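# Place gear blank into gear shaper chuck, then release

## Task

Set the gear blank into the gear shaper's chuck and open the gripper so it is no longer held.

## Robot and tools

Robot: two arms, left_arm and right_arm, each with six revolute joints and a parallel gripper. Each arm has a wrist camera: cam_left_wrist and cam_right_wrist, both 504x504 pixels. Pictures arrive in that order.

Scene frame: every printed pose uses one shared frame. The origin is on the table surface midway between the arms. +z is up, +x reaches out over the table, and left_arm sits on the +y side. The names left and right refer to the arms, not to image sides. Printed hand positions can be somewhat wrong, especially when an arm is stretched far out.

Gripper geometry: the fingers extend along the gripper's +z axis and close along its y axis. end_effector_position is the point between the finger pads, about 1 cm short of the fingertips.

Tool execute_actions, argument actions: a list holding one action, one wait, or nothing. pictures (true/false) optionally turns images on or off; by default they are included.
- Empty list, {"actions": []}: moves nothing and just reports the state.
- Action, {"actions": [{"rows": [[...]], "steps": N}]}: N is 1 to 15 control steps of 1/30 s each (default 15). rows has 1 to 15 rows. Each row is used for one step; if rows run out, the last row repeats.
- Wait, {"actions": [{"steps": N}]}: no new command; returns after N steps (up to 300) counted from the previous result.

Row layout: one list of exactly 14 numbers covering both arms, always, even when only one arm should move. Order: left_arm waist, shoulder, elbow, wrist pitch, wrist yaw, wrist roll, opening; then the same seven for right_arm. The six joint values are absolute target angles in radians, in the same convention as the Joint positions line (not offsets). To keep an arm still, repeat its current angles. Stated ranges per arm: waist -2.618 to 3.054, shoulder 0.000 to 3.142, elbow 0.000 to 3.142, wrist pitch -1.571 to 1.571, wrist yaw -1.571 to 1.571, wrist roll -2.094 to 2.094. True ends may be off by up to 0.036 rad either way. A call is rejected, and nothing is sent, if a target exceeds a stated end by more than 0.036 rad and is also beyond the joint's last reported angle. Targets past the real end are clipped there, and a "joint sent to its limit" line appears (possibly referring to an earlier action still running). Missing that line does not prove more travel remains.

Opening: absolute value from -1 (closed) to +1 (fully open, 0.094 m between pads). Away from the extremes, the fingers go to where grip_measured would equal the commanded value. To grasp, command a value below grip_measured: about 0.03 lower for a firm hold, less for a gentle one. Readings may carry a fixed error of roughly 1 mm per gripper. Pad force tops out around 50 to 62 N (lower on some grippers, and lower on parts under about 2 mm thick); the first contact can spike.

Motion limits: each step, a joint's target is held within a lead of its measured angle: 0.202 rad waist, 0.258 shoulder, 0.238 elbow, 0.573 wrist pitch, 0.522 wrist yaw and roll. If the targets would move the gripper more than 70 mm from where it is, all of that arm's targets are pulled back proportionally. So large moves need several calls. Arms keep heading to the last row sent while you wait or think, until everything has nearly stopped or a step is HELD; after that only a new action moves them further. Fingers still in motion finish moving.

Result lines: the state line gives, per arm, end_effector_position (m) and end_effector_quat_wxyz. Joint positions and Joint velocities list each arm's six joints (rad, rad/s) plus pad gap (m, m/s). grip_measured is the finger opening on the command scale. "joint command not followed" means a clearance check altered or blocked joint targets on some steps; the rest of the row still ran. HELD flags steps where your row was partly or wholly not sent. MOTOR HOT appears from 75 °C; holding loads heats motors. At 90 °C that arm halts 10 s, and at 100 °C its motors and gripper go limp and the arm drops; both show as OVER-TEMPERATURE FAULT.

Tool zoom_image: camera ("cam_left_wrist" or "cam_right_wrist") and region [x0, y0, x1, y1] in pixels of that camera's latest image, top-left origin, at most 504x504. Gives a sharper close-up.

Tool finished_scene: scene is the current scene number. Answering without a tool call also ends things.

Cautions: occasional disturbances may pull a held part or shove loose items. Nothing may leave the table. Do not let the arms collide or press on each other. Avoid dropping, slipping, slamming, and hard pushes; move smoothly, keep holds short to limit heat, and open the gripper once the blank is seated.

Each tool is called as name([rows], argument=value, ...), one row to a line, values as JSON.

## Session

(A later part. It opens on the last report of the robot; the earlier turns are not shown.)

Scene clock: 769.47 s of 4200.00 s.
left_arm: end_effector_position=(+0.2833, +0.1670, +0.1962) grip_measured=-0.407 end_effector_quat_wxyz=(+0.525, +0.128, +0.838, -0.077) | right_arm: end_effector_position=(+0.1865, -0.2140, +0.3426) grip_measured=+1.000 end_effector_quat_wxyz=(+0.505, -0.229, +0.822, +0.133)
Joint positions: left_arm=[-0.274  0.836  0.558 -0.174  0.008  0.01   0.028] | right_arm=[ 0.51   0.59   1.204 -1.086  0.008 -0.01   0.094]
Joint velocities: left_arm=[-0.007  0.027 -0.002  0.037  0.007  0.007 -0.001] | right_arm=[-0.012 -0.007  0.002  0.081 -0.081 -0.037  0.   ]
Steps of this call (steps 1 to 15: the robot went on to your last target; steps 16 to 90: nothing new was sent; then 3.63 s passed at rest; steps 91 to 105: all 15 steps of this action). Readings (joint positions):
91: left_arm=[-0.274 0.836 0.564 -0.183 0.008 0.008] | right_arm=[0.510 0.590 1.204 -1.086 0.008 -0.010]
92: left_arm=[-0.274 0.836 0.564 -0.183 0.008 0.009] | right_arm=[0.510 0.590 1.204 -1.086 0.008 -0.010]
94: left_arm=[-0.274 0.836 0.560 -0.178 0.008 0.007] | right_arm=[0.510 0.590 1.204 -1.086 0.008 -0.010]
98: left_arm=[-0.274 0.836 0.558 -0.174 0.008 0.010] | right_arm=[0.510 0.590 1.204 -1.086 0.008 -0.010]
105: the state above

execute_actions([
  {"rows":[[-0.278,0.85,0.53,-0.21,0.02,0.04,-0.5,0.5,0.6,1.2,-1.1,0,0,1],[-0.282,0.85,0.53,-0.21,0.025,0.06,-0.5,0.5,0.6,1.2,-1.1,0,0,1],[-0.284,0.85,0.53,-0.21,0.03,0.08,-0.5,0.5,0.6,1.2,-1.1,0,0,1]],"steps":15},
], pictures=false)

Scene clock: 775.60 s of 4200.00 s.
left_arm: end_effector_position=(+0.2832, +0.1667, +0.1971) grip_measured=-0.407 end_effector_quat_wxyz=(+0.527, +0.134, +0.836, -0.074) | right_arm: end_effector_position=(+0.1865, -0.2140, +0.3426) grip_measured=+1.000 end_effector_quat_wxyz=(+0.505, -0.229, +0.822, +0.133)
Joint positions: left_arm=[-0.274  0.834  0.558 -0.173  0.01   0.024  0.028] | right_arm=[ 0.51   0.59   1.204 -1.086  0.008 -0.01   0.094]
Joint velocities: left_arm=[-0.002  0.007 -0.007 -0.037 -0.081  0.037  0.001] | right_arm=[-0.002 -0.017  0.007  0.037 -0.095  0.051  0.   ]
Steps of this call (steps 1 to 15: the robot went on to your last target; steps 16 to 90: nothing new was sent; then 2.63 s passed at rest; steps 91 to 105: all 15 steps of this action). Readings (joint positions):
91: left_arm=[-0.274 0.834 0.558 -0.173 0.008 0.011] | right_arm=[0.510 0.590 1.204 -1.086 0.008 -0.010]
92: left_arm=[-0.274 0.834 0.558 -0.173 0.009 0.015] | right_arm=[0.510 0.590 1.204 -1.086 0.008 -0.010]
94: left_arm=[-0.274 0.834 0.558 -0.173 0.010 0.022] | right_arm=[0.510 0.590 1.204 -1.086 0.008 -0.010]
98: left_arm=[-0.274 0.834 0.558 -0.173 0.010 0.024] | right_arm=[0.510 0.590 1.204 -1.086 0.008 -0.010]
105: the state above

execute_actions([
  {"rows":[[-0.274,0.825,0.57,-0.155,0.009,0.012,-0.5,0.5,0.6,1.2,-1.1,0,0,1],[-0.274,0.825,0.57,-0.155,0.009,0.012,-0.5,0.5,0.6,1.2,-1.1,0,0,1],[-0.274,0.825,0.57,-0.155,0.009,0.012,-0.45,0.5,0.6,1.2,-1.1,0,0,1],[-0.274,0.825,0.57,-0.155,0.009,0.012,-0.42,0.5,0.6,1.2,-1.1,0,0,1],[-0.274,0.825,0.57,-0.155,0.009,0.012,-0.4,0.5,0.6,1.2,-1.1,0,0,1],[-0.274,0.825,0.57,-0.155,0.009,0.012,-0.37,0.5,0.6,1.2,-1.1,0,0,1]],"steps":15},
])

zoom_image(camera="cam_left_wrist", region=[140, 200, 360, 420])

Scene clock: 781.73 s of 4200.00 s.
left_arm: end_effector_position=(+0.2846, +0.1666, +0.2010) grip_measured=-0.372 end_effector_quat_wxyz=(+0.533, +0.128, +0.833, -0.078) | right_arm: end_effector_position=(+0.1865, -0.2140, +0.3426) grip_measured=+1.000 end_effector_quat_wxyz=(+0.505, -0.229, +0.822, +0.133)
Joint positions: left_arm=[-0.274  0.831  0.558 -0.159  0.008  0.012  0.03 ] | right_arm=[ 0.51   0.59   1.204 -1.086  0.008 -0.01   0.094]
Joint velocities: left_arm=[-0.012  0.002 -0.007  0.066 -0.022 -0.037  0.001] | right_arm=[ 0.012  0.012  0.002 -0.037 -0.037 -0.037  0.   ]
Steps of this call (steps 1 to 15: the robot went on to your last target; steps 16 to 90: nothing new was sent; then 2.63 s passed at rest; steps 91 to 105: all 15 steps of this action). Readings (joint positions):
91: left_arm=[-0.274 0.831 0.558 -0.171 0.009 0.017] | right_arm=[0.510 0.590 1.204 -1.086 0.008 -0.010]
92: left_arm=[-0.274 0.831 0.558 -0.170 0.009 0.014] | right_arm=[0.510 0.590 1.204 -1.086 0.008 -0.010]
94: left_arm=[-0.274 0.831 0.558 -0.170 0.009 0.012] | right_arm=[0.510 0.590 1.204 -1.086 0.008 -0.010]
98: left_arm=[-0.274 0.831 0.558 -0.167 0.008 0.012] | right_arm=[0.510 0.590 1.204 -1.086 0.008 -0.010]
105: the state above

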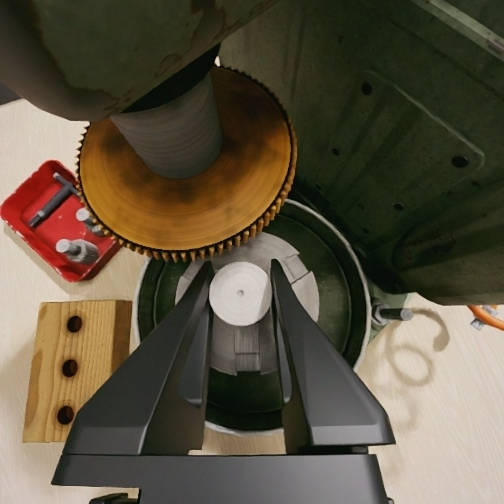

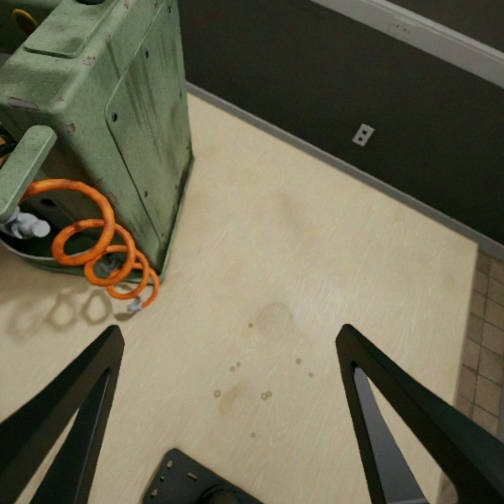

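Region (140, 200, 360, 420) of cam_left_wrist's 504x504 image, scaled by 2.291, with more detail than that image has.

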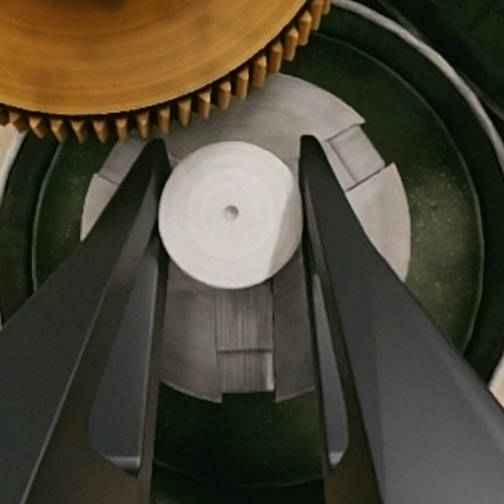

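execute_actions([
  {"rows":[[-0.274,0.825,0.57,-0.175,0.009,0.012,-0.37,0.5,0.6,1.2,-1.1,0,0,1],[-0.274,0.825,0.57,-0.18,0.009,0.012,-0.37,0.5,0.6,1.2,-1.1,0,0,1]],"steps":12},
], pictures=false)

Scene clock: 786.07 s of 4200.00 s.
left_arm: end_effector_position=(+0.2847, +0.1665, +0.2014) grip_measured=-0.372 end_effector_quat_wxyz=(+0.534, +0.128, +0.832, -0.078) | right_arm: end_effector_position=(+0.1865, -0.2140, +0.3426) grip_measured=+1.000 end_effector_quat_wxyz=(+0.505, -0.229, +0.822, +0.133)
Joint positions: left_arm=[-0.274  0.831  0.558 -0.157  0.008  0.012  0.03 ] | right_arm=[ 0.51   0.59   1.204 -1.086  0.008 -0.01   0.094]
Joint velocities: left_arm=[-0.022 -0.002 -0.007  0.007 -0.066 -0.037 -0.001] | right_arm=[ 0.002 -0.007 -0.007  0.095  0.007 -0.022  0.   ]
Steps of this call (steps 1 to 15: the robot went on to your last target; steps 16 to 90: nothing new was sent; then 0.93 s passed at rest; steps 91 to 102: all 12 steps of this action). Readings (joint positions):
91: left_arm=[-0.274 0.831 0.558 -0.157 0.008 0.012] | right_arm=[0.510 0.590 1.204 -1.086 0.008 -0.010]
92: left_arm=[-0.274 0.831 0.558 -0.157 0.008 0.012] | right_arm=[0.510 0.590 1.204 -1.086 0.008 -0.010]
94: left_arm=[-0.274 0.831 0.558 -0.157 0.008 0.012] | right_arm=[0.510 0.590 1.204 -1.086 0.008 -0.010]
98: left_arm=[-0.274 0.831 0.558 -0.157 0.008 0.012] | right_arm=[0.510 0.590 1.204 -1.086 0.008 -0.010]
102: the state above

execute_actions([
  {"rows":[[-0.274,0.825,0.57,-0.19,0.009,0.012,-0.37,0.5,0.6,1.2,-1.1,0,0,1]],"steps":12},
], pictures=false)

Scene clock: 789.17 s of 4200.00 s.
left_arm: end_effector_position=(+0.2843, +0.1666, +0.2004) grip_measured=-0.372 end_effector_quat_wxyz=(+0.532, +0.128, +0.833, -0.078) | right_arm: end_effector_position=(+0.1865, -0.2140, +0.3426) grip_measured=+1.000 end_effector_quat_wxyz=(+0.505, -0.229, +0.822, +0.133)
Joint positions: left_arm=[-0.274  0.831  0.558 -0.161  0.008  0.012  0.03 ] | right_arm=[ 0.51   0.59   1.204 -1.086  0.008 -0.01   0.094]
Joint velocities: left_arm=[ 0.002 -0.012  0.002 -0.051 -0.037  0.007 -0.001] | right_arm=[ 0.007  0.002 -0.002 -0.051  0.007 -0.007  0.   ]
Steps of this call (steps 1 to 15: the robot went on to your last target; steps 16 to 81: nothing new was sent; steps 82 to 93: all 12 steps of this action). Readings (joint positions):
82: left_arm=[-0.274 0.831 0.558 -0.158 0.008 0.012] | right_arm=[0.510 0.590 1.204 -1.086 0.008 -0.010]
83: left_arm=[-0.274 0.831 0.558 -0.158 0.008 0.012] | right_arm=[0.510 0.590 1.204 -1.086 0.008 -0.010]
85: left_arm=[-0.274 0.831 0.558 -0.160 0.008 0.012] | right_arm=[0.510 0.590 1.204 -1.086 0.008 -0.010]
89: left_arm=[-0.274 0.831 0.558 -0.161 0.008 0.012] | right_arm=[0.510 0.590 1.204 -1.086 0.008 -0.010]
93: the state above

execute_actions([
  {"rows":[[-0.274,0.825,0.57,-0.18,0.009,0.012,-0.41,0.5,0.6,1.2,-1.1,0,0,1],[-0.274,0.825,0.57,-0.18,0.009,0.012,-0.44,0.5,0.6,1.2,-1.1,0,0,1],[-0.274,0.825,0.57,-0.18,0.009,0.012,-0.5,0.5,0.6,1.2,-1.1,0,0,1],[-0.274,0.825,0.57,-0.18,0.009,0.012,-0.5,0.5,0.6,1.2,-1.1,0,0,1],[-0.274,0.825,0.57,-0.18,0.009,0.012,-0.5,0.5,0.6,1.2,-1.1,0,0,1],[-0.274,0.835,0.54,-0.2,0.009,0.012,-0.5,0.5,0.6,1.2,-1.1,0,0,1],[-0.274,0.845,0.525,-0.215,0.009,0.012,-0.5,0.5,0.6,1.2,-1.1,0,0,1],[-0.274,0.852,0.515,-0.23,0.009,0.012,-0.5,0.5,0.6,1.2,-1.1,0,0,1],[-0.274,0.858,0.505,-0.24,0.009,0.012,-0.5,0.5,0.6,1.2,-1.1,0,0,1]],"steps":15},
], pictures=false)

Scene clock: 798.03 s of 4200.00 s.
left_arm: end_effector_position=(+0.2840, +0.1667, +0.1978) grip_measured=-0.410 end_effector_quat_wxyz=(+0.531, +0.128, +0.834, -0.077) | right_arm: end_effector_position=(+0.1865, -0.2140, +0.3426) grip_measured=+1.000 end_effector_quat_wxyz=(+0.505, -0.229, +0.822, +0.133)
Joint positions: left_arm=[-0.274  0.831  0.55  -0.156  0.008  0.012  0.028] | right_arm=[ 0.51   0.59   1.204 -1.086  0.008 -0.01   0.094]
Joint velocities: left_arm=[-0.007 -0.007  0.007  0.037  0.037  0.007 -0.   ] | right_arm=[ 0.012  0.027 -0.017 -0.037  0.007  0.022  0.   ]
Steps of this call (steps 1 to 15: the robot went on to your last target; steps 16 to 90: nothing new was sent; then 5.37 s passed at rest; steps 91 to 105: all 15 steps of this action). Readings (joint positions):
91: left_arm=[-0.274 0.831 0.558 -0.162 0.008 0.012] | right_arm=[0.510 0.590 1.204 -1.086 0.008 -0.010]
92: left_arm=[-0.274 0.831 0.558 -0.162 0.008 0.012] | right_arm=[0.510 0.590 1.204 -1.086 0.008 -0.010]
94: left_arm=[-0.274 0.831 0.558 -0.162 0.008 0.012] | right_arm=[0.510 0.590 1.204 -1.086 0.008 -0.010]
98: left_arm=[-0.274 0.831 0.556 -0.164 0.008 0.012] | right_arm=[0.510 0.590 1.204 -1.086 0.008 -0.010]
105: the state above

execute_actions([
  {"rows":[[-0.274,0.858,0.5,-0.19,0.009,0.012,-0.5,0.5,0.6,1.2,-1.1,0,0,1],[-0.274,0.858,0.5,-0.18,0.009,0.012,-0.5,0.5,0.6,1.2,-1.1,0,0,1],[-0.274,0.858,0.5,-0.18,0.009,0.012,-0.5,0.5,0.6,1.2,-1.1,0,0,1],[-0.274,0.858,0.5,-0.24,0.009,0.012,-0.5,0.5,0.6,1.2,-1.1,0,0,1],[-0.274,0.858,0.5,-0.26,0.009,0.012,-0.5,0.5,0.6,1.2,-1.1,0,0,1],[-0.274,0.858,0.5,-0.26,0.009,0.012,-0.5,0.5,0.6,1.2,-1.1,0,0,1],[-0.274,0.858,0.495,-0.18,0.009,0.012,-0.5,0.5,0.6,1.2,-1.1,0,0,1],[-0.274,0.858,0.495,-0.17,0.009,0.012,-0.5,0.5,0.6,1.2,-1.1,0,0,1],[-0.274,0.858,0.495,-0.17,0.009,0.012,-0.5,0.5,0.6,1.2,-1.1,0,0,1],[-0.274,0.858,0.495,-0.24,0.009,0.012,-0.5,0.5,0.6,1.2,-1.1,0,0,1],[-0.274,0.858,0.495,-0.25,0.009,0.012,-0.5,0.5,0.6,1.2,-1.1,0,0,1],[-0.274,0.858,0.495,-0.25,0.009,0.012,-0.5,0.5,0.6,1.2,-1.1,0,0,1],[-0.274,0.858,0.495,-0.21,0.009,0.012,-0.5,0.5,0.6,1.2,-1.1,0,0,1]],"steps":15},
], pictures=false)

Scene clock: 808.10 s of 4200.00 s.
left_arm: end_effector_position=(+0.2842, +0.1667, +0.1974) grip_measured=-0.410 end_effector_quat_wxyz=(+0.532, +0.128, +0.833, -0.078) | right_arm: end_effector_position=(+0.1865, -0.2140, +0.3426) grip_measured=+1.000 end_effector_quat_wxyz=(+0.505, -0.229, +0.822, +0.133)
Joint positions: left_arm=[-0.274  0.831  0.545 -0.149  0.008  0.012  0.028] | right_arm=[ 0.51   0.59   1.204 -1.086  0.008 -0.01   0.094]
Joint velocities: left_arm=[-0.002 -0.012  0.007  0.007 -0.037  0.095 -0.001] | right_arm=[-0.022  0.017  0.002  0.007 -0.022  0.081  0.   ]
Steps of this call (steps 1 to 15: the robot went on to your last target; steps 16 to 90: nothing new was sent; then 6.57 s passed at rest; steps 91 to 105: all 15 steps of this action). Readings (joint positions):
91: left_arm=[-0.274 0.831 0.548 -0.153 0.008 0.012] | right_arm=[0.510 0.590 1.204 -1.086 0.008 -0.010]
92: left_arm=[-0.274 0.831 0.546 -0.149 0.008 0.012] | right_arm=[0.510 0.590 1.204 -1.086 0.008 -0.010]
94: left_arm=[-0.274 0.831 0.545 -0.149 0.008 0.012] | right_arm=[0.510 0.590 1.204 -1.086 0.008 -0.010]
98: left_arm=[-0.274 0.831 0.545 -0.147 0.008 0.012] | right_arm=[0.510 0.590 1.204 -1.086 0.008 -0.010]
105: the state above

execute_actions([
  {"rows":[[-0.282,0.85,0.51,-0.2,0.03,0.04,-0.5,0.5,0.6,1.2,-1.1,0,0,1],[-0.29,0.85,0.51,-0.2,0.05,0.07,-0.5,0.5,0.6,1.2,-1.1,0,0,1],[-0.296,0.85,0.51,-0.2,0.07,0.1,-0.5,0.5,0.6,1.2,-1.1,0,0,1]],"steps":15},
], pictures=false)

Scene clock: 814.73 s of 4200.00 s.
left_arm: end_effector_position=(+0.2841, +0.1660, +0.1975) grip_measured=-0.410 end_effector_quat_wxyz=(+0.533, +0.138, +0.831, -0.073) | right_arm: end_effector_position=(+0.1865, -0.2140, +0.3426) grip_measured=+1.000 end_effector_quat_wxyz=(+0.505, -0.229, +0.822, +0.133)
Joint positions: left_arm=[-0.275  0.831  0.545 -0.148  0.01   0.033  0.028] | right_arm=[ 0.51   0.59   1.204 -1.086  0.008 -0.01   0.094]
Joint velocities: left_arm=[-0.007 -0.012  0.012  0.066 -0.051  0.022 -0.001] | right_arm=[-0.007 -0.017 -0.002  0.095  0.007  0.037  0.   ]
Steps of this call (steps 1 to 15: the robot went on to your last target; steps 16 to 90: nothing new was sent; then 3.13 s passed at rest; steps 91 to 105: all 15 steps of this action). Readings (joint positions):
91: left_arm=[-0.274 0.831 0.545 -0.148 0.009 0.014] | right_arm=[0.510 0.590 1.204 -1.086 0.008 -0.010]
92: left_arm=[-0.274 0.831 0.545 -0.148 0.010 0.020] | right_arm=[0.510 0.590 1.204 -1.086 0.008 -0.010]
94: left_arm=[-0.275 0.831 0.545 -0.148 0.010 0.031] | right_arm=[0.510 0.590 1.204 -1.086 0.008 -0.010]
98: left_arm=[-0.275 0.831 0.545 -0.148 0.010 0.033] | right_arm=[0.510 0.590 1.204 -1.086 0.008 -0.010]
105: the state above

execute_actions([
  {"rows":[[-0.276,0.825,0.56,-0.16,0.01,0.02,-0.5,0.5,0.6,1.2,-1.1,0,0,1],[-0.276,0.825,0.58,-0.16,0.01,0.02,-0.5,0.5,0.6,1.2,-1.1,0,0,1],[-0.276,0.825,0.59,-0.16,0.01,0.02,-0.5,0.5,0.6,1.2,-1.1,0,0,1],[-0.276,0.825,0.598,-0.16,0.01,0.02,-0.5,0.5,0.6,1.2,-1.1,0,0,1]],"steps":15},
], pictures=false)

Scene clock: 823.10 s of 4200.00 s.
left_arm: end_effector_position=(+0.2842, +0.1665, +0.1998) grip_measured=-0.410 end_effector_quat_wxyz=(+0.533, +0.130, +0.832, -0.076) | right_arm: end_effector_position=(+0.1865, -0.2140, +0.3426) grip_measured=+1.000 end_effector_quat_wxyz=(+0.505, -0.229, +0.822, +0.133)
Joint positions: left_arm=[-0.275  0.83   0.553 -0.157  0.007  0.017  0.028] | right_arm=[ 0.51   0.59   1.204 -1.086  0.008 -0.01   0.094]
Joint velocities: left_arm=[-0.007  0.002 -0.002 -0.125 -0.037  0.007  0.   ] | right_arm=[ 0.012 -0.007 -0.002 -0.037 -0.022  0.051  0.   ]
Steps of this call (steps 1 to 15: the robot went on to your last target; steps 16 to 90: nothing new was sent; then 4.87 s passed at rest; steps 91 to 105: all 15 steps of this action). Readings (joint positions):
91: left_arm=[-0.275 0.830 0.545 -0.147 0.008 0.025] | right_arm=[0.510 0.590 1.204 -1.086 0.008 -0.010]
92: left_arm=[-0.275 0.830 0.547 -0.148 0.008 0.021] | right_arm=[0.510 0.590 1.204 -1.086 0.008 -0.010]
94: left_arm=[-0.275 0.830 0.552 -0.154 0.007 0.018] | right_arm=[0.510 0.590 1.204 -1.086 0.008 -0.010]
98: left_arm=[-0.275 0.830 0.553 -0.157 0.007 0.017] | right_arm=[0.510 0.590 1.204 -1.086 0.008 -0.010]
105: the state above

execute_actions([
  {"rows":[[-0.276,0.815,0.605,-0.15,0.01,0.015,-0.5,0.5,0.6,1.2,-1.1,0,0,1],[-0.276,0.81,0.61,-0.14,0.01,0.015,-0.5,0.5,0.6,1.2,-1.1,0,0,1]],"steps":15},
], pictures=false)

Scene clock: 827.47 s of 4200.00 s.
left_arm: end_effector_position=(+0.2842, +0.1665, +0.1998) grip_measured=-0.410 end_effector_quat_wxyz=(+0.533, +0.130, +0.833, -0.077) | right_arm: end_effector_position=(+0.1865, -0.2140, +0.3426) grip_measured=+1.000 end_effector_quat_wxyz=(+0.505, -0.229, +0.822, +0.133)
Joint positions: left_arm=[-0.275  0.83   0.553 -0.157  0.007  0.015  0.028] | right_arm=[ 0.51   0.59   1.204 -1.086  0.008 -0.01   0.094]
Joint velocities: left_arm=[-0.012  0.017 -0.022  0.007  0.066  0.022 -0.001] | right_arm=[-0.007  0.012 -0.007 -0.022  0.007  0.007  0.   ]
Steps of this call (steps 1 to 15: the robot went on to your last target; steps 16 to 90: nothing new was sent; then 0.87 s passed at rest; steps 91 to 105: all 15 steps of this action). Readings (joint positions):
91: left_arm=[-0.275 0.830 0.553 -0.157 0.007 0.016] | right_arm=[0.510 0.590 1.204 -1.086 0.008 -0.010]
92: left_arm=[-0.275 0.830 0.553 -0.157 0.007 0.016] | right_arm=[0.510 0.590 1.204 -1.086 0.008 -0.010]
94: left_arm=[-0.275 0.830 0.553 -0.157 0.007 0.015] | right_arm=[0.510 0.590 1.204 -1.086 0.008 -0.010]
98: left_arm=[-0.275 0.830 0.553 -0.157 0.007 0.015] | right_arm=[0.510 0.590 1.204 -1.086 0.008 -0.010]
105: the state above

execute_actions([
  {"rows":[[-0.276,0.83,0.6,-0.15,0.01,0.015,-0.5,0.5,0.6,1.2,-1.1,0,0,1],[-0.276,0.85,0.6,-0.15,0.01,0.015,-0.5,0.5,0.6,1.2,-1.1,0,0,1],[-0.276,0.865,0.6,-0.15,0.01,0.015,-0.5,0.5,0.6,1.2,-1.1,0,0,1],[-0.276,0.875,0.6,-0.15,0.01,0.015,-0.5,0.5,0.6,1.2,-1.1,0,0,1]],"steps":12},
], pictures=false)

execute_actions([
  {"rows":[[-0.276,0.84,0.56,-0.18,0.01,0.015,-0.5,0.5,0.6,1.2,-1.1,0,0,1],[-0.276,0.81,0.53,-0.2,0.01,0.015,-0.5,0.5,0.6,1.2,-1.1,0,0,1],[-0.276,0.79,0.515,-0.21,0.01,0.015,-0.5,0.5,0.6,1.2,-1.1,0,0,1],[-0.276,0.78,0.505,-0.21,0.01,0.015,-0.5,0.5,0.6,1.2,-1.1,0,0,1]],"steps":12},
], pictures=false)

Scene clock: 836.43 s of 4200.00 s.
left_arm: end_effector_position=(+0.2847, +0.1664, +0.1989) grip_measured=-0.410 end_effector_quat_wxyz=(+0.525, +0.130, +0.838, -0.076) | right_arm: end_effector_position=(+0.1865, -0.2140, +0.3426) grip_measured=+1.000 end_effector_quat_wxyz=(+0.505, -0.229, +0.822, +0.133)
Joint positions: left_arm=[-0.275  0.843  0.57  -0.179  0.007  0.014  0.028] | right_arm=[ 0.51   0.59   1.204 -1.086  0.008 -0.01   0.094]
Joint velocities: left_arm=[-0.002 -0.002  0.007 -0.037 -0.037 -0.007  0.   ] | right_arm=[-0.007 -0.007 -0.002 -0.037  0.037  0.007  0.   ]
Steps of this call (steps 1 to 15: the robot went on to your last target; steps 16 to 90: nothing new was sent; then 5.57 s passed at rest; steps 91 to 102: all 12 steps of this action). Readings (joint positions):
91: left_arm=[-0.275 0.830 0.553 -0.157 0.007 0.015] | right_arm=[0.510 0.590 1.204 -1.086 0.008 -0.010]
92: left_arm=[-0.275 0.833 0.554 -0.157 0.007 0.015] | right_arm=[0.510 0.590 1.204 -1.086 0.008 -0.010]
94: left_arm=[-0.275 0.839 0.561 -0.167 0.007 0.014] | right_arm=[0.510 0.590 1.204 -1.086 0.008 -0.010]
98: left_arm=[-0.275 0.842 0.569 -0.178 0.007 0.014] | right_arm=[0.510 0.590 1.204 -1.086 0.008 -0.010]
102: the state above

Scene clock: 836.83 s of 4200.00 s.
left_arm: end_effector_position=(+0.2836, +0.1667, +0.1987) grip_measured=-0.410 end_effector_quat_wxyz=(+0.539, +0.128, +0.829, -0.078) | right_arm: end_effector_position=(+0.1865, -0.2140, +0.3426) grip_measured=+1.000 end_effector_quat_wxyz=(+0.505, -0.229, +0.822, +0.133)
Joint positions: left_arm=[-0.275  0.82   0.534 -0.133  0.007  0.014  0.028] | right_arm=[ 0.51   0.59   1.204 -1.086  0.008 -0.01   0.094]
Joint velocities: left_arm=[-0.002 -0.007 -0.002  0.022 -0.037 -0.007 -0.001] | right_arm=[ 0.007 -0.012 -0.012  0.022 -0.007 -0.022  0.   ]
Steps of this call (steps 1 to 12: all 12 steps of this action). Readings (joint positions):
1: left_arm=[-0.275 0.843 0.570 -0.180 0.007 0.014] | right_arm=[0.510 0.590 1.204 -1.086 0.008 -0.010]
2: left_arm=[-0.275 0.840 0.568 -0.180 0.007 0.014] | right_arm=[0.510 0.590 1.204 -1.086 0.008 -0.010]
4: left_arm=[-0.275 0.829 0.551 -0.160 0.007 0.014] | right_arm=[0.510 0.590 1.204 -1.086 0.008 -0.010]
8: left_arm=[-0.275 0.821 0.535 -0.135 0.007 0.014] | right_arm=[0.510 0.590 1.204 -1.086 0.008 -0.010]
12: the state above

execute_actions([
  {"rows":[[-0.276,0.83,0.52,-0.19,0.01,0.015,-0.5,0.5,0.6,1.2,-1.1,0,0,1],[-0.276,0.86,0.54,-0.19,0.01,0.015,-0.5,0.5,0.6,1.2,-1.1,0,0,1],[-0.276,0.88,0.56,-0.19,0.01,0.015,-0.5,0.5,0.6,1.2,-1.1,0,0,1],[-0.276,0.88,0.56,-0.19,0.01,0.015,-0.5,0.5,0.6,1.2,-1.1,0,0,1],[-0.276,0.88,0.56,-0.19,0.01,0.015,-0.5,0.5,0.6,1.2,-1.1,0,0,1],[-0.276,0.88,0.56,-0.19,0.01,0.015,-0.5,0.5,0.6,1.2,-1.1,0,0,1],[-0.276,0.88,0.56,-0.19,0.01,0.015,-0.5,0.5,0.6,1.2,-1.1,0,0,1],[-0.276,0.86,0.53,-0.2,0.01,0.015,-0.5,0.5,0.6,1.2,-1.1,0,0,1],[-0.276,0.83,0.5,-0.21,0.01,0.015,-0.5,0.5,0.6,1.2,-1.1,0,0,1],[-0.276,0.81,0.48,-0.22,0.01,0.015,-0.5,0.5,0.6,1.2,-1.1,0,0,1]],"steps":15},
], pictures=false)

execute_actions([
  {"rows":[[-0.276,0.83,0.52,-0.19,0.01,0.015,-0.5,0.5,0.6,1.2,-1.1,0,0,1],[-0.276,0.86,0.54,-0.19,0.01,0.015,-0.5,0.5,0.6,1.2,-1.1,0,0,1],[-0.276,0.88,0.56,-0.19,0.01,0.015,-0.5,0.5,0.6,1.2,-1.1,0,0,1],[-0.276,0.88,0.56,-0.19,0.01,0.015,-0.5,0.5,0.6,1.2,-1.1,0,0,1],[-0.276,0.88,0.56,-0.19,0.01,0.015,-0.5,0.5,0.6,1.2,-1.1,0,0,1],[-0.276,0.88,0.56,-0.19,0.01,0.015,-0.5,0.5,0.6,1.2,-1.1,0,0,1],[-0.276,0.88,0.56,-0.19,0.01,0.015,-0.5,0.5,0.6,1.2,-1.1,0,0,1],[-0.276,0.86,0.53,-0.2,0.01,0.015,-0.5,0.5,0.6,1.2,-1.1,0,0,1],[-0.276,0.83,0.5,-0.21,0.01,0.015,-0.5,0.5,0.6,1.2,-1.1,0,0,1],[-0.276,0.81,0.48,-0.22,0.01,0.015,-0.5,0.5,0.6,1.2,-1.1,0,0,1]],"steps":15},
], pictures=false)

Scene clock: 858.30 s of 4200.00 s.
left_arm: end_effector_position=(+0.2838, +0.1667, +0.1978) grip_measured=-0.410 end_effector_quat_wxyz=(+0.539, +0.128, +0.829, -0.078) | right_arm: end_effector_position=(+0.1865, -0.2140, +0.3426) grip_measured=+1.000 end_effector_quat_wxyz=(+0.505, -0.229, +0.822, +0.133)
Joint positions: left_arm=[-0.275  0.821  0.53  -0.128  0.007  0.014  0.028] | right_arm=[ 0.51   0.59   1.204 -1.086  0.008 -0.01   0.094]
Joint velocities: left_arm=[ 0.002  0.007 -0.022  0.066  0.007  0.022 -0.001] | right_arm=[-0.002  0.002  0.002  0.022 -0.037 -0.007  0.   ]
Steps of this call (steps 1 to 15: the robot went on to your last target; steps 16 to 90: nothing new was sent; then 17.97 s passed at rest; steps 91 to 105: all 15 steps of this action). Readings (joint positions):
91: left_arm=[-0.275 0.821 0.534 -0.132 0.007 0.014] | right_arm=[0.510 0.590 1.204 -1.086 0.008 -0.010]
92: left_arm=[-0.275 0.824 0.534 -0.132 0.007 0.014] | right_arm=[0.510 0.590 1.204 -1.086 0.008 -0.010]
94: left_arm=[-0.275 0.830 0.543 -0.143 0.007 0.014] | right_arm=[0.510 0.590 1.204 -1.086 0.008 -0.010]
98: left_arm=[-0.275 0.834 0.550 -0.154 0.007 0.014] | right_arm=[0.510 0.590 1.204 -1.086 0.008 -0.010]
105: the state above

Scene clock: 858.80 s of 4200.00 s.
left_arm: end_effector_position=(+0.2838, +0.1667, +0.1976) grip_measured=-0.410 end_effector_quat_wxyz=(+0.539, +0.128, +0.829, -0.078) | right_arm: end_effector_position=(+0.1865, -0.2140, +0.3426) grip_measured=+1.000 end_effector_quat_wxyz=(+0.505, -0.229, +0.822, +0.133)
Joint positions: left_arm=[-0.275  0.821  0.53  -0.128  0.007  0.013  0.028] | right_arm=[ 0.51   0.59   1.204 -1.086  0.008 -0.01   0.094]
Joint velocities: left_arm=[-0.007 -0.012  0.002  0.066 -0.007 -0.022 -0.001] | right_arm=[ 0.007 -0.007 -0.017 -0.022 -0.037 -0.051  0.   ]
Steps of this call (steps 1 to 15: all 15 steps of this action). Readings (joint positions):
1: left_arm=[-0.275 0.821 0.530 -0.127 0.007 0.014] | right_arm=[0.510 0.590 1.204 -1.086 0.008 -0.010]
2: left_arm=[-0.275 0.822 0.530 -0.127 0.007 0.014] | right_arm=[0.510 0.590 1.204 -1.086 0.008 -0.010]
4: left_arm=[-0.275 0.829 0.541 -0.139 0.007 0.014] | right_arm=[0.510 0.590 1.204 -1.086 0.008 -0.010]
8: left_arm=[-0.275 0.834 0.549 -0.153 0.007 0.014] | right_arm=[0.510 0.590 1.204 -1.086 0.008 -0.010]
15: the state above

execute_actions([
  {"rows":[[-0.268,0.84,0.49,-0.2,-0.01,-0.01,-0.5,0.5,0.6,1.2,-1.1,0,0,1],[-0.26,0.845,0.49,-0.2,-0.03,-0.03,-0.5,0.5,0.6,1.2,-1.1,0,0,1],[-0.255,0.845,0.49,-0.2,-0.05,-0.05,-0.5,0.5,0.6,1.2,-1.1,0,0,1]],"steps":15},
], pictures=false)

Scene clock: 863.53 s of 4200.00 s.
left_arm: end_effector_position=(+0.2842, +0.1676, +0.1980) grip_measured=-0.410 end_effector_quat_wxyz=(+0.539, +0.118, +0.830, -0.082) | right_arm: end_effector_position=(+0.1865, -0.2140, +0.3426) grip_measured=+1.000 end_effector_quat_wxyz=(+0.505, -0.229, +0.822, +0.133)
Joint positions: left_arm=[-0.273  0.821  0.529 -0.126  0.004 -0.008  0.028] | right_arm=[ 0.51   0.59   1.204 -1.086  0.008 -0.01   0.094]
Joint velocities: left_arm=[ 0.007 -0.002 -0.012  0.037  0.022  0.007 -0.   ] | right_arm=[-0.017 -0.007  0.007 -0.022  0.007 -0.081  0.   ]
Steps of this call (steps 1 to 15: the robot went on to your last target; steps 16 to 90: nothing new was sent; then 1.23 s passed at rest; steps 91 to 105: all 15 steps of this action). Readings (joint positions):
91: left_arm=[-0.275 0.821 0.529 -0.126 0.006 0.011] | right_arm=[0.510 0.590 1.204 -1.086 0.008 -0.010]
92: left_arm=[-0.274 0.821 0.529 -0.126 0.005 0.005] | right_arm=[0.510 0.590 1.204 -1.086 0.008 -0.010]
94: left_arm=[-0.273 0.821 0.529 -0.126 0.005 -0.006] | right_arm=[0.510 0.590 1.204 -1.086 0.008 -0.010]
98: left_arm=[-0.273 0.821 0.529 -0.126 0.004 -0.008] | right_arm=[0.510 0.590 1.204 -1.086 0.008 -0.010]
105: the state above

execute_actions([
  {"rows":[[-0.274,0.84,0.5,-0.19,0.012,0.025,-0.5,0.5,0.6,1.2,-1.1,0,0,1],[-0.274,0.84,0.5,-0.19,0.012,0.025,-0.5,0.5,0.6,1.2,-1.1,0,0,1],[-0.274,0.84,0.5,-0.19,0.012,0.025,-0.5,0.5,0.6,1.2,-1.1,0,0,1],[-0.274,0.85,0.485,-0.21,0.007,0.008,-0.5,0.5,0.6,1.2,-1.1,0,0,1],[-0.274,0.858,0.47,-0.23,0.007,0.008,-0.5,0.5,0.6,1.2,-1.1,0,0,1],[-0.274,0.865,0.46,-0.245,0.007,0.008,-0.5,0.5,0.6,1.2,-1.1,0,0,1],[-0.274,0.87,0.45,-0.26,0.007,0.008,-0.5,0.5,0.6,1.2,-1.1,0,0,1]],"steps":15},
], pictures=false)

Scene clock: 882.40 s of 4200.00 s.
left_arm: end_effector_position=(+0.2839, +0.1671, +0.1953) grip_measured=-0.410 end_effector_quat_wxyz=(+0.539, +0.125, +0.829, -0.080) | right_arm: end_effector_position=(+0.1865, -0.2140, +0.3426) grip_measured=+1.000 end_effector_quat_wxyz=(+0.505, -0.229, +0.822, +0.133)
Joint positions: left_arm=[-0.273  0.821  0.519 -0.115  0.007  0.006  0.028] | right_arm=[ 0.51   0.59   1.204 -1.086  0.008 -0.01   0.094]
Joint velocities: left_arm=[-0.012 -0.012 -0.012 -0.037 -0.022  0.022  0.   ] | right_arm=[ 0.017  0.012  0.002 -0.037  0.051 -0.022  0.   ]
Steps of this call (steps 1 to 15: the robot went on to your last target; steps 16 to 90: nothing new was sent; then 15.37 s passed at rest; steps 91 to 105: all 15 steps of this action). Readings (joint positions):
91: left_arm=[-0.273 0.821 0.529 -0.125 0.007 -0.001] | right_arm=[0.510 0.590 1.204 -1.086 0.008 -0.010]
92: left_arm=[-0.273 0.821 0.529 -0.125 0.007 0.004] | right_arm=[0.510 0.590 1.204 -1.086 0.008 -0.010]
94: left_arm=[-0.273 0.821 0.529 -0.126 0.007 0.006] | right_arm=[0.510 0.590 1.204 -1.086 0.008 -0.010]
98: left_arm=[-0.273 0.821 0.521 -0.119 0.007 0.006] | right_arm=[0.510 0.590 1.204 -1.086 0.008 -0.010]
105: the state above

Add wiggles under this load.

execute_actions([
  {"rows":[[-0.285,0.875,0.445,-0.23,0.04,0.06,-0.5,0.5,0.6,1.2,-1.1,0,0,1],[-0.285,0.88,0.445,-0.22,0.04,0.06,-0.5,0.5,0.6,1.2,-1.1,0,0,1],[-0.285,0.88,0.445,-0.22,0.04,0.06,-0.5,0.5,0.6,1.2,-1.1,0,0,1],[-0.263,0.88,0.44,-0.22,-0.03,-0.04,-0.5,0.5,0.6,1.2,-1.1,0,0,1],[-0.263,0.88,0.44,-0.22,-0.03,-0.04,-0.5,0.5,0.6,1.2,-1.1,0,0,1],[-0.263,0.88,0.44,-0.22,-0.03,-0.04,-0.5,0.5,0.6,1.2,-1.1,0,0,1],[-0.285,0.88,0.44,-0.22,0.04,0.06,-0.5,0.5,0.6,1.2,-1.1,0,0,1],[-0.285,0.88,0.44,-0.22,0.04,0.06,-0.5,0.5,0.6,1.2,-1.1,0,0,1],[-0.285,0.88,0.44,-0.22,0.04,0.06,-0.5,0.5,0.6,1.2,-1.1,0,0,1],[-0.263,0.88,0.44,-0.22,-0.03,-0.04,-0.5,0.5,0.6,1.2,-1.1,0,0,1],[-0.263,0.88,0.44,-0.22,-0.03,-0.04,-0.5,0.5,0.6,1.2,-1.1,0,0,1],[-0.274,0.88,0.44,-0.22,0.007,0.008,-0.5,0.5,0.6,1.2,-1.1,0,0,1]],"steps":15},
])

Scene clock: 893.13 s of 4200.00 s.
left_arm: end_effector_position=(+0.2841, +0.1668, +0.1948) grip_measured=-0.410 end_effector_quat_wxyz=(+0.539, +0.125, +0.829, -0.080) | right_arm: end_effector_position=(+0.1865, -0.2140, +0.3426) grip_measured=+1.000 end_effector_quat_wxyz=(+0.505, -0.229, +0.822, +0.133)
Joint positions: left_arm=[-0.274  0.823  0.517 -0.112  0.008  0.007  0.028] | right_arm=[ 0.51   0.59   1.204 -1.086  0.008 -0.01   0.094]
Joint velocities: left_arm=[ 0.007 -0.002 -0.022  0.051 -0.081  0.007  0.001] | right_arm=[-0.002  0.007 -0.012 -0.051 -0.081 -0.037  0.   ]
Steps of this call (steps 1 to 15: the robot went on to your last target; steps 16 to 90: nothing new was sent; then 7.23 s passed at rest; steps 91 to 105: all 15 steps of this action). Readings (joint positions):
91: left_arm=[-0.274 0.823 0.518 -0.113 0.009 0.014] | right_arm=[0.510 0.590 1.204 -1.086 0.008 -0.010]
92: left_arm=[-0.274 0.823 0.517 -0.112 0.010 0.019] | right_arm=[0.510 0.590 1.204 -1.086 0.008 -0.010]
94: left_arm=[-0.273 0.823 0.517 -0.112 0.007 0.011] | right_arm=[0.510 0.590 1.204 -1.086 0.008 -0.010]
98: left_arm=[-0.274 0.823 0.517 -0.112 0.009 0.017] | right_arm=[0.510 0.590 1.204 -1.086 0.008 -0.010]
105: the state above

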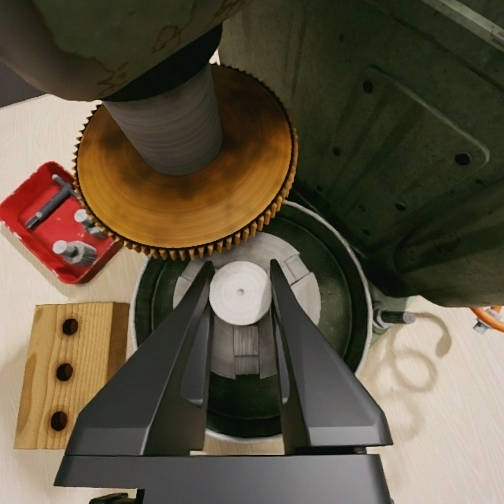

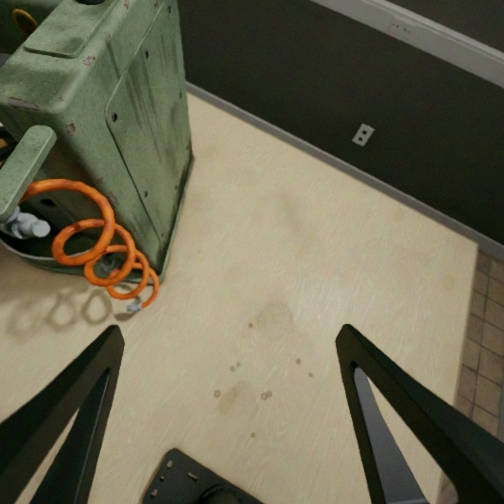

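execute_actions([
  {"rows":[[-0.274,0.85,0.48,-0.17,0.007,0.008,-0.5,0.5,0.6,1.2,-1.1,0,0,1],[-0.274,0.82,0.52,-0.125,0.007,0.008,-0.5,0.5,0.6,1.2,-1.1,0,0,1],[-0.274,0.82,0.535,-0.125,0.007,0.008,-0.5,0.5,0.6,1.2,-1.1,0,0,1],[-0.274,0.82,0.535,-0.125,0.007,0.008,-0.5,0.5,0.6,1.2,-1.1,0,0,1],[-0.274,0.82,0.535,-0.125,0.007,0.008,-0.45,0.5,0.6,1.2,-1.1,0,0,1],[-0.274,0.82,0.535,-0.125,0.007,0.008,-0.42,0.5,0.6,1.2,-1.1,0,0,1],[-0.274,0.82,0.535,-0.125,0.007,0.008,-0.4,0.5,0.6,1.2,-1.1,0,0,1],[-0.274,0.82,0.535,-0.125,0.007,0.008,-0.37,0.5,0.6,1.2,-1.1,0,0,1]],"steps":15},
])

zoom_image(camera="cam_left_wrist", region=[140, 200, 360, 420])

Scene clock: 902.17 s of 4200.00 s.
left_arm: end_effector_position=(+0.2844, +0.1668, +0.1964) grip_measured=-0.372 end_effector_quat_wxyz=(+0.542, +0.125, +0.827, -0.080) | right_arm: end_effector_position=(+0.1865, -0.2140, +0.3426) grip_measured=+1.000 end_effector_quat_wxyz=(+0.505, -0.229, +0.822, +0.133)
Joint positions: left_arm=[-0.274  0.821  0.517 -0.108  0.008  0.008  0.03 ] | right_arm=[ 0.51   0.59   1.204 -1.086  0.008 -0.01   0.094]
Joint velocities: left_arm=[-0.002 -0.007 -0.002  0.037 -0.051  0.051  0.001] | right_arm=[-0.002  0.017 -0.022  0.037 -0.007  0.066  0.   ]
Steps of this call (steps 1 to 15: the robot went on to your last target; steps 16 to 90: nothing new was sent; then 5.53 s passed at rest; steps 91 to 105: all 15 steps of this action). Readings (joint positions):
91: left_arm=[-0.274 0.823 0.517 -0.110 0.008 0.007] | right_arm=[0.510 0.590 1.204 -1.086 0.008 -0.010]
92: left_arm=[-0.274 0.821 0.517 -0.108 0.008 0.007] | right_arm=[0.510 0.590 1.204 -1.086 0.008 -0.010]
94: left_arm=[-0.274 0.821 0.517 -0.107 0.008 0.007] | right_arm=[0.510 0.590 1.204 -1.086 0.008 -0.010]
98: left_arm=[-0.274 0.821 0.517 -0.107 0.008 0.008] | right_arm=[0.510 0.590 1.204 -1.086 0.008 -0.010]
105: the state above

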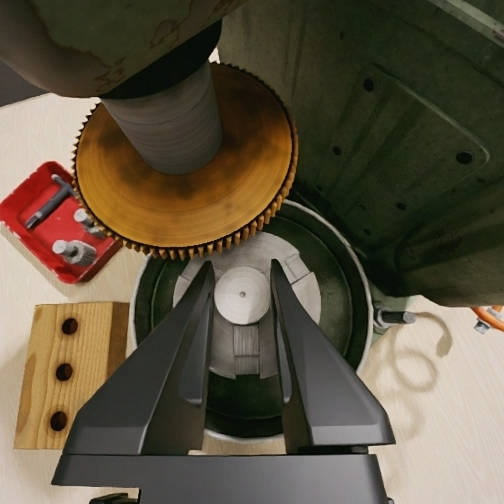

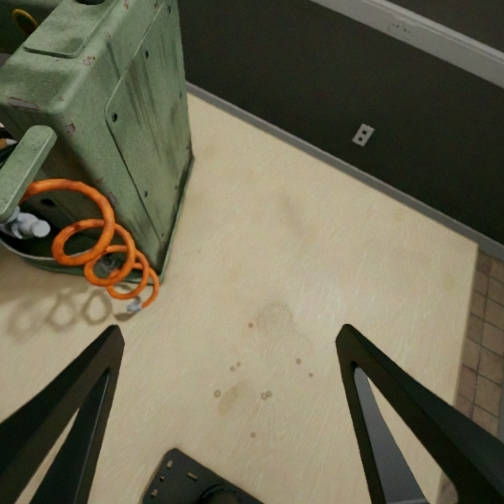

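Region (140, 200, 360, 420) of cam_left_wrist's 504x504 image, scaled by 2.291, with more detail than that image has.

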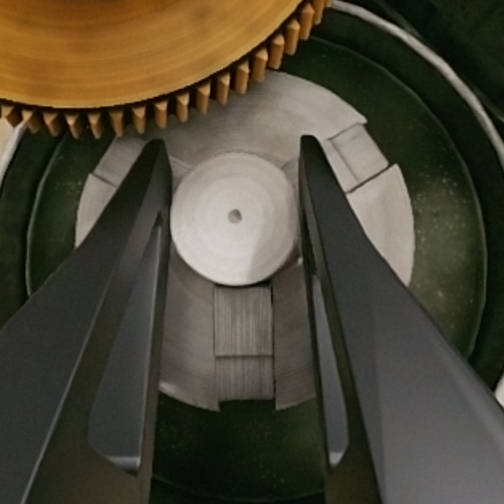

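It dropped in (~12 mm). Retreat.

execute_actions([
  {"rows":[[-0.274,0.81,0.535,-0.125,0.007,0.008,-0.3,0.5,0.6,1.2,-1.1,0,0,1],[-0.274,0.8,0.535,-0.125,0.007,0.008,-0.25,0.5,0.6,1.2,-1.1,0,0,1],[-0.274,0.78,0.54,-0.14,0.007,0.008,-0.25,0.5,0.6,1.2,-1.1,0,0,1],[-0.274,0.76,0.54,-0.16,0.007,0.008,-0.25,0.5,0.6,1.2,-1.1,0,0,1],[-0.274,0.74,0.54,-0.18,0.007,0.008,-0.25,0.5,0.6,1.2,-1.1,0,0,1],[-0.274,0.72,0.54,-0.2,0.007,0.008,-0.25,0.5,0.6,1.2,-1.1,0,0,1],[-0.274,0.7,0.54,-0.22,0.007,0.008,-0.25,0.5,0.6,1.2,-1.1,0,0,1],[-0.274,0.68,0.54,-0.24,0.007,0.008,-0.25,0.5,0.6,1.2,-1.1,0,0,1],[-0.274,0.66,0.54,-0.26,0.007,0.008,-0.25,0.5,0.6,1.2,-1.1,0,0,1],[-0.274,0.64,0.54,-0.28,0.007,0.008,-0.25,0.5,0.6,1.2,-1.1,0,0,1],[-0.274,0.62,0.54,-0.3,0.007,0.008,-0.25,0.5,0.6,1.2,-1.1,0,0,1],[-0.274,0.6,0.54,-0.32,0.007,0.008,-0.25,0.5,0.6,1.2,-1.1,0,0,1]],"steps":15},
])

Scene clock: 911.13 s of 4200.00 s.
left_arm: end_effector_position=(+0.2540, +0.1758, +0.2194) grip_measured=-0.252 end_effector_quat_wxyz=(+0.564, +0.123, +0.812, -0.083) | right_arm: end_effector_position=(+0.1865, -0.2140, +0.3426) grip_measured=+1.000 end_effector_quat_wxyz=(+0.505, -0.229, +0.822, +0.133)
Joint positions: left_arm=[-0.274  0.621  0.517 -0.254  0.008  0.008  0.035] | right_arm=[ 0.51   0.59   1.204 -1.086  0.008 -0.01   0.094]
Joint velocities: left_arm=[-0.002 -0.071 -0.007 -0.256  0.037  0.007  0.   ] | right_arm=[-0.012  0.007  0.002 -0.037  0.022 -0.022  0.   ]
Steps of this call (steps 1 to 15: the robot went on to your last target; steps 16 to 90: nothing new was sent; then 5.47 s passed at rest; steps 91 to 105: all 15 steps of this action). Readings (joint positions):
91: left_arm=[-0.274 0.821 0.517 -0.108 0.008 0.008] | right_arm=[0.510 0.590 1.204 -1.086 0.008 -0.010]
92: left_arm=[-0.274 0.821 0.517 -0.108 0.008 0.008] | right_arm=[0.510 0.590 1.204 -1.086 0.008 -0.010]
94: left_arm=[-0.274 0.811 0.517 -0.116 0.008 0.008] | right_arm=[0.510 0.590 1.204 -1.086 0.008 -0.010]
98: left_arm=[-0.274 0.739 0.517 -0.161 0.008 0.008] | right_arm=[0.510 0.590 1.204 -1.086 0.008 -0.010]
105: the state above

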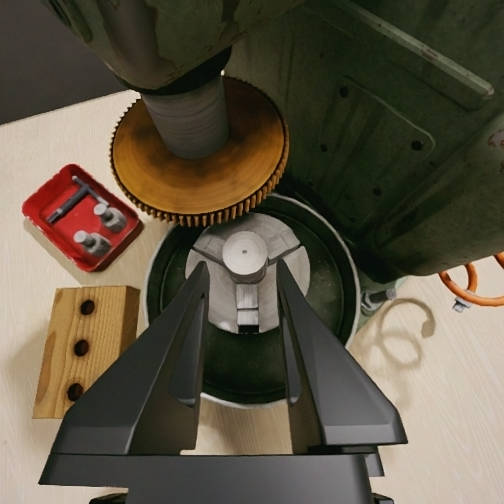

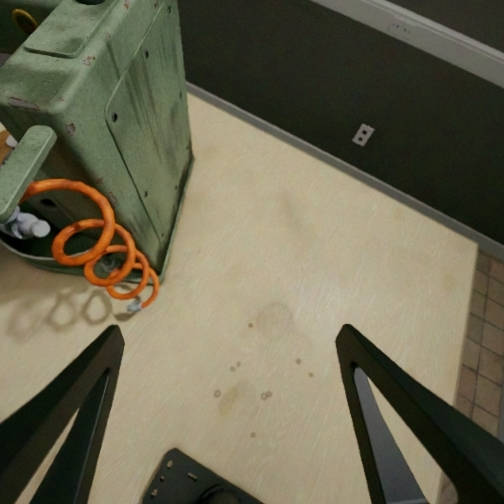

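finished_scene(scene=2)

The scene is finished: the task was done.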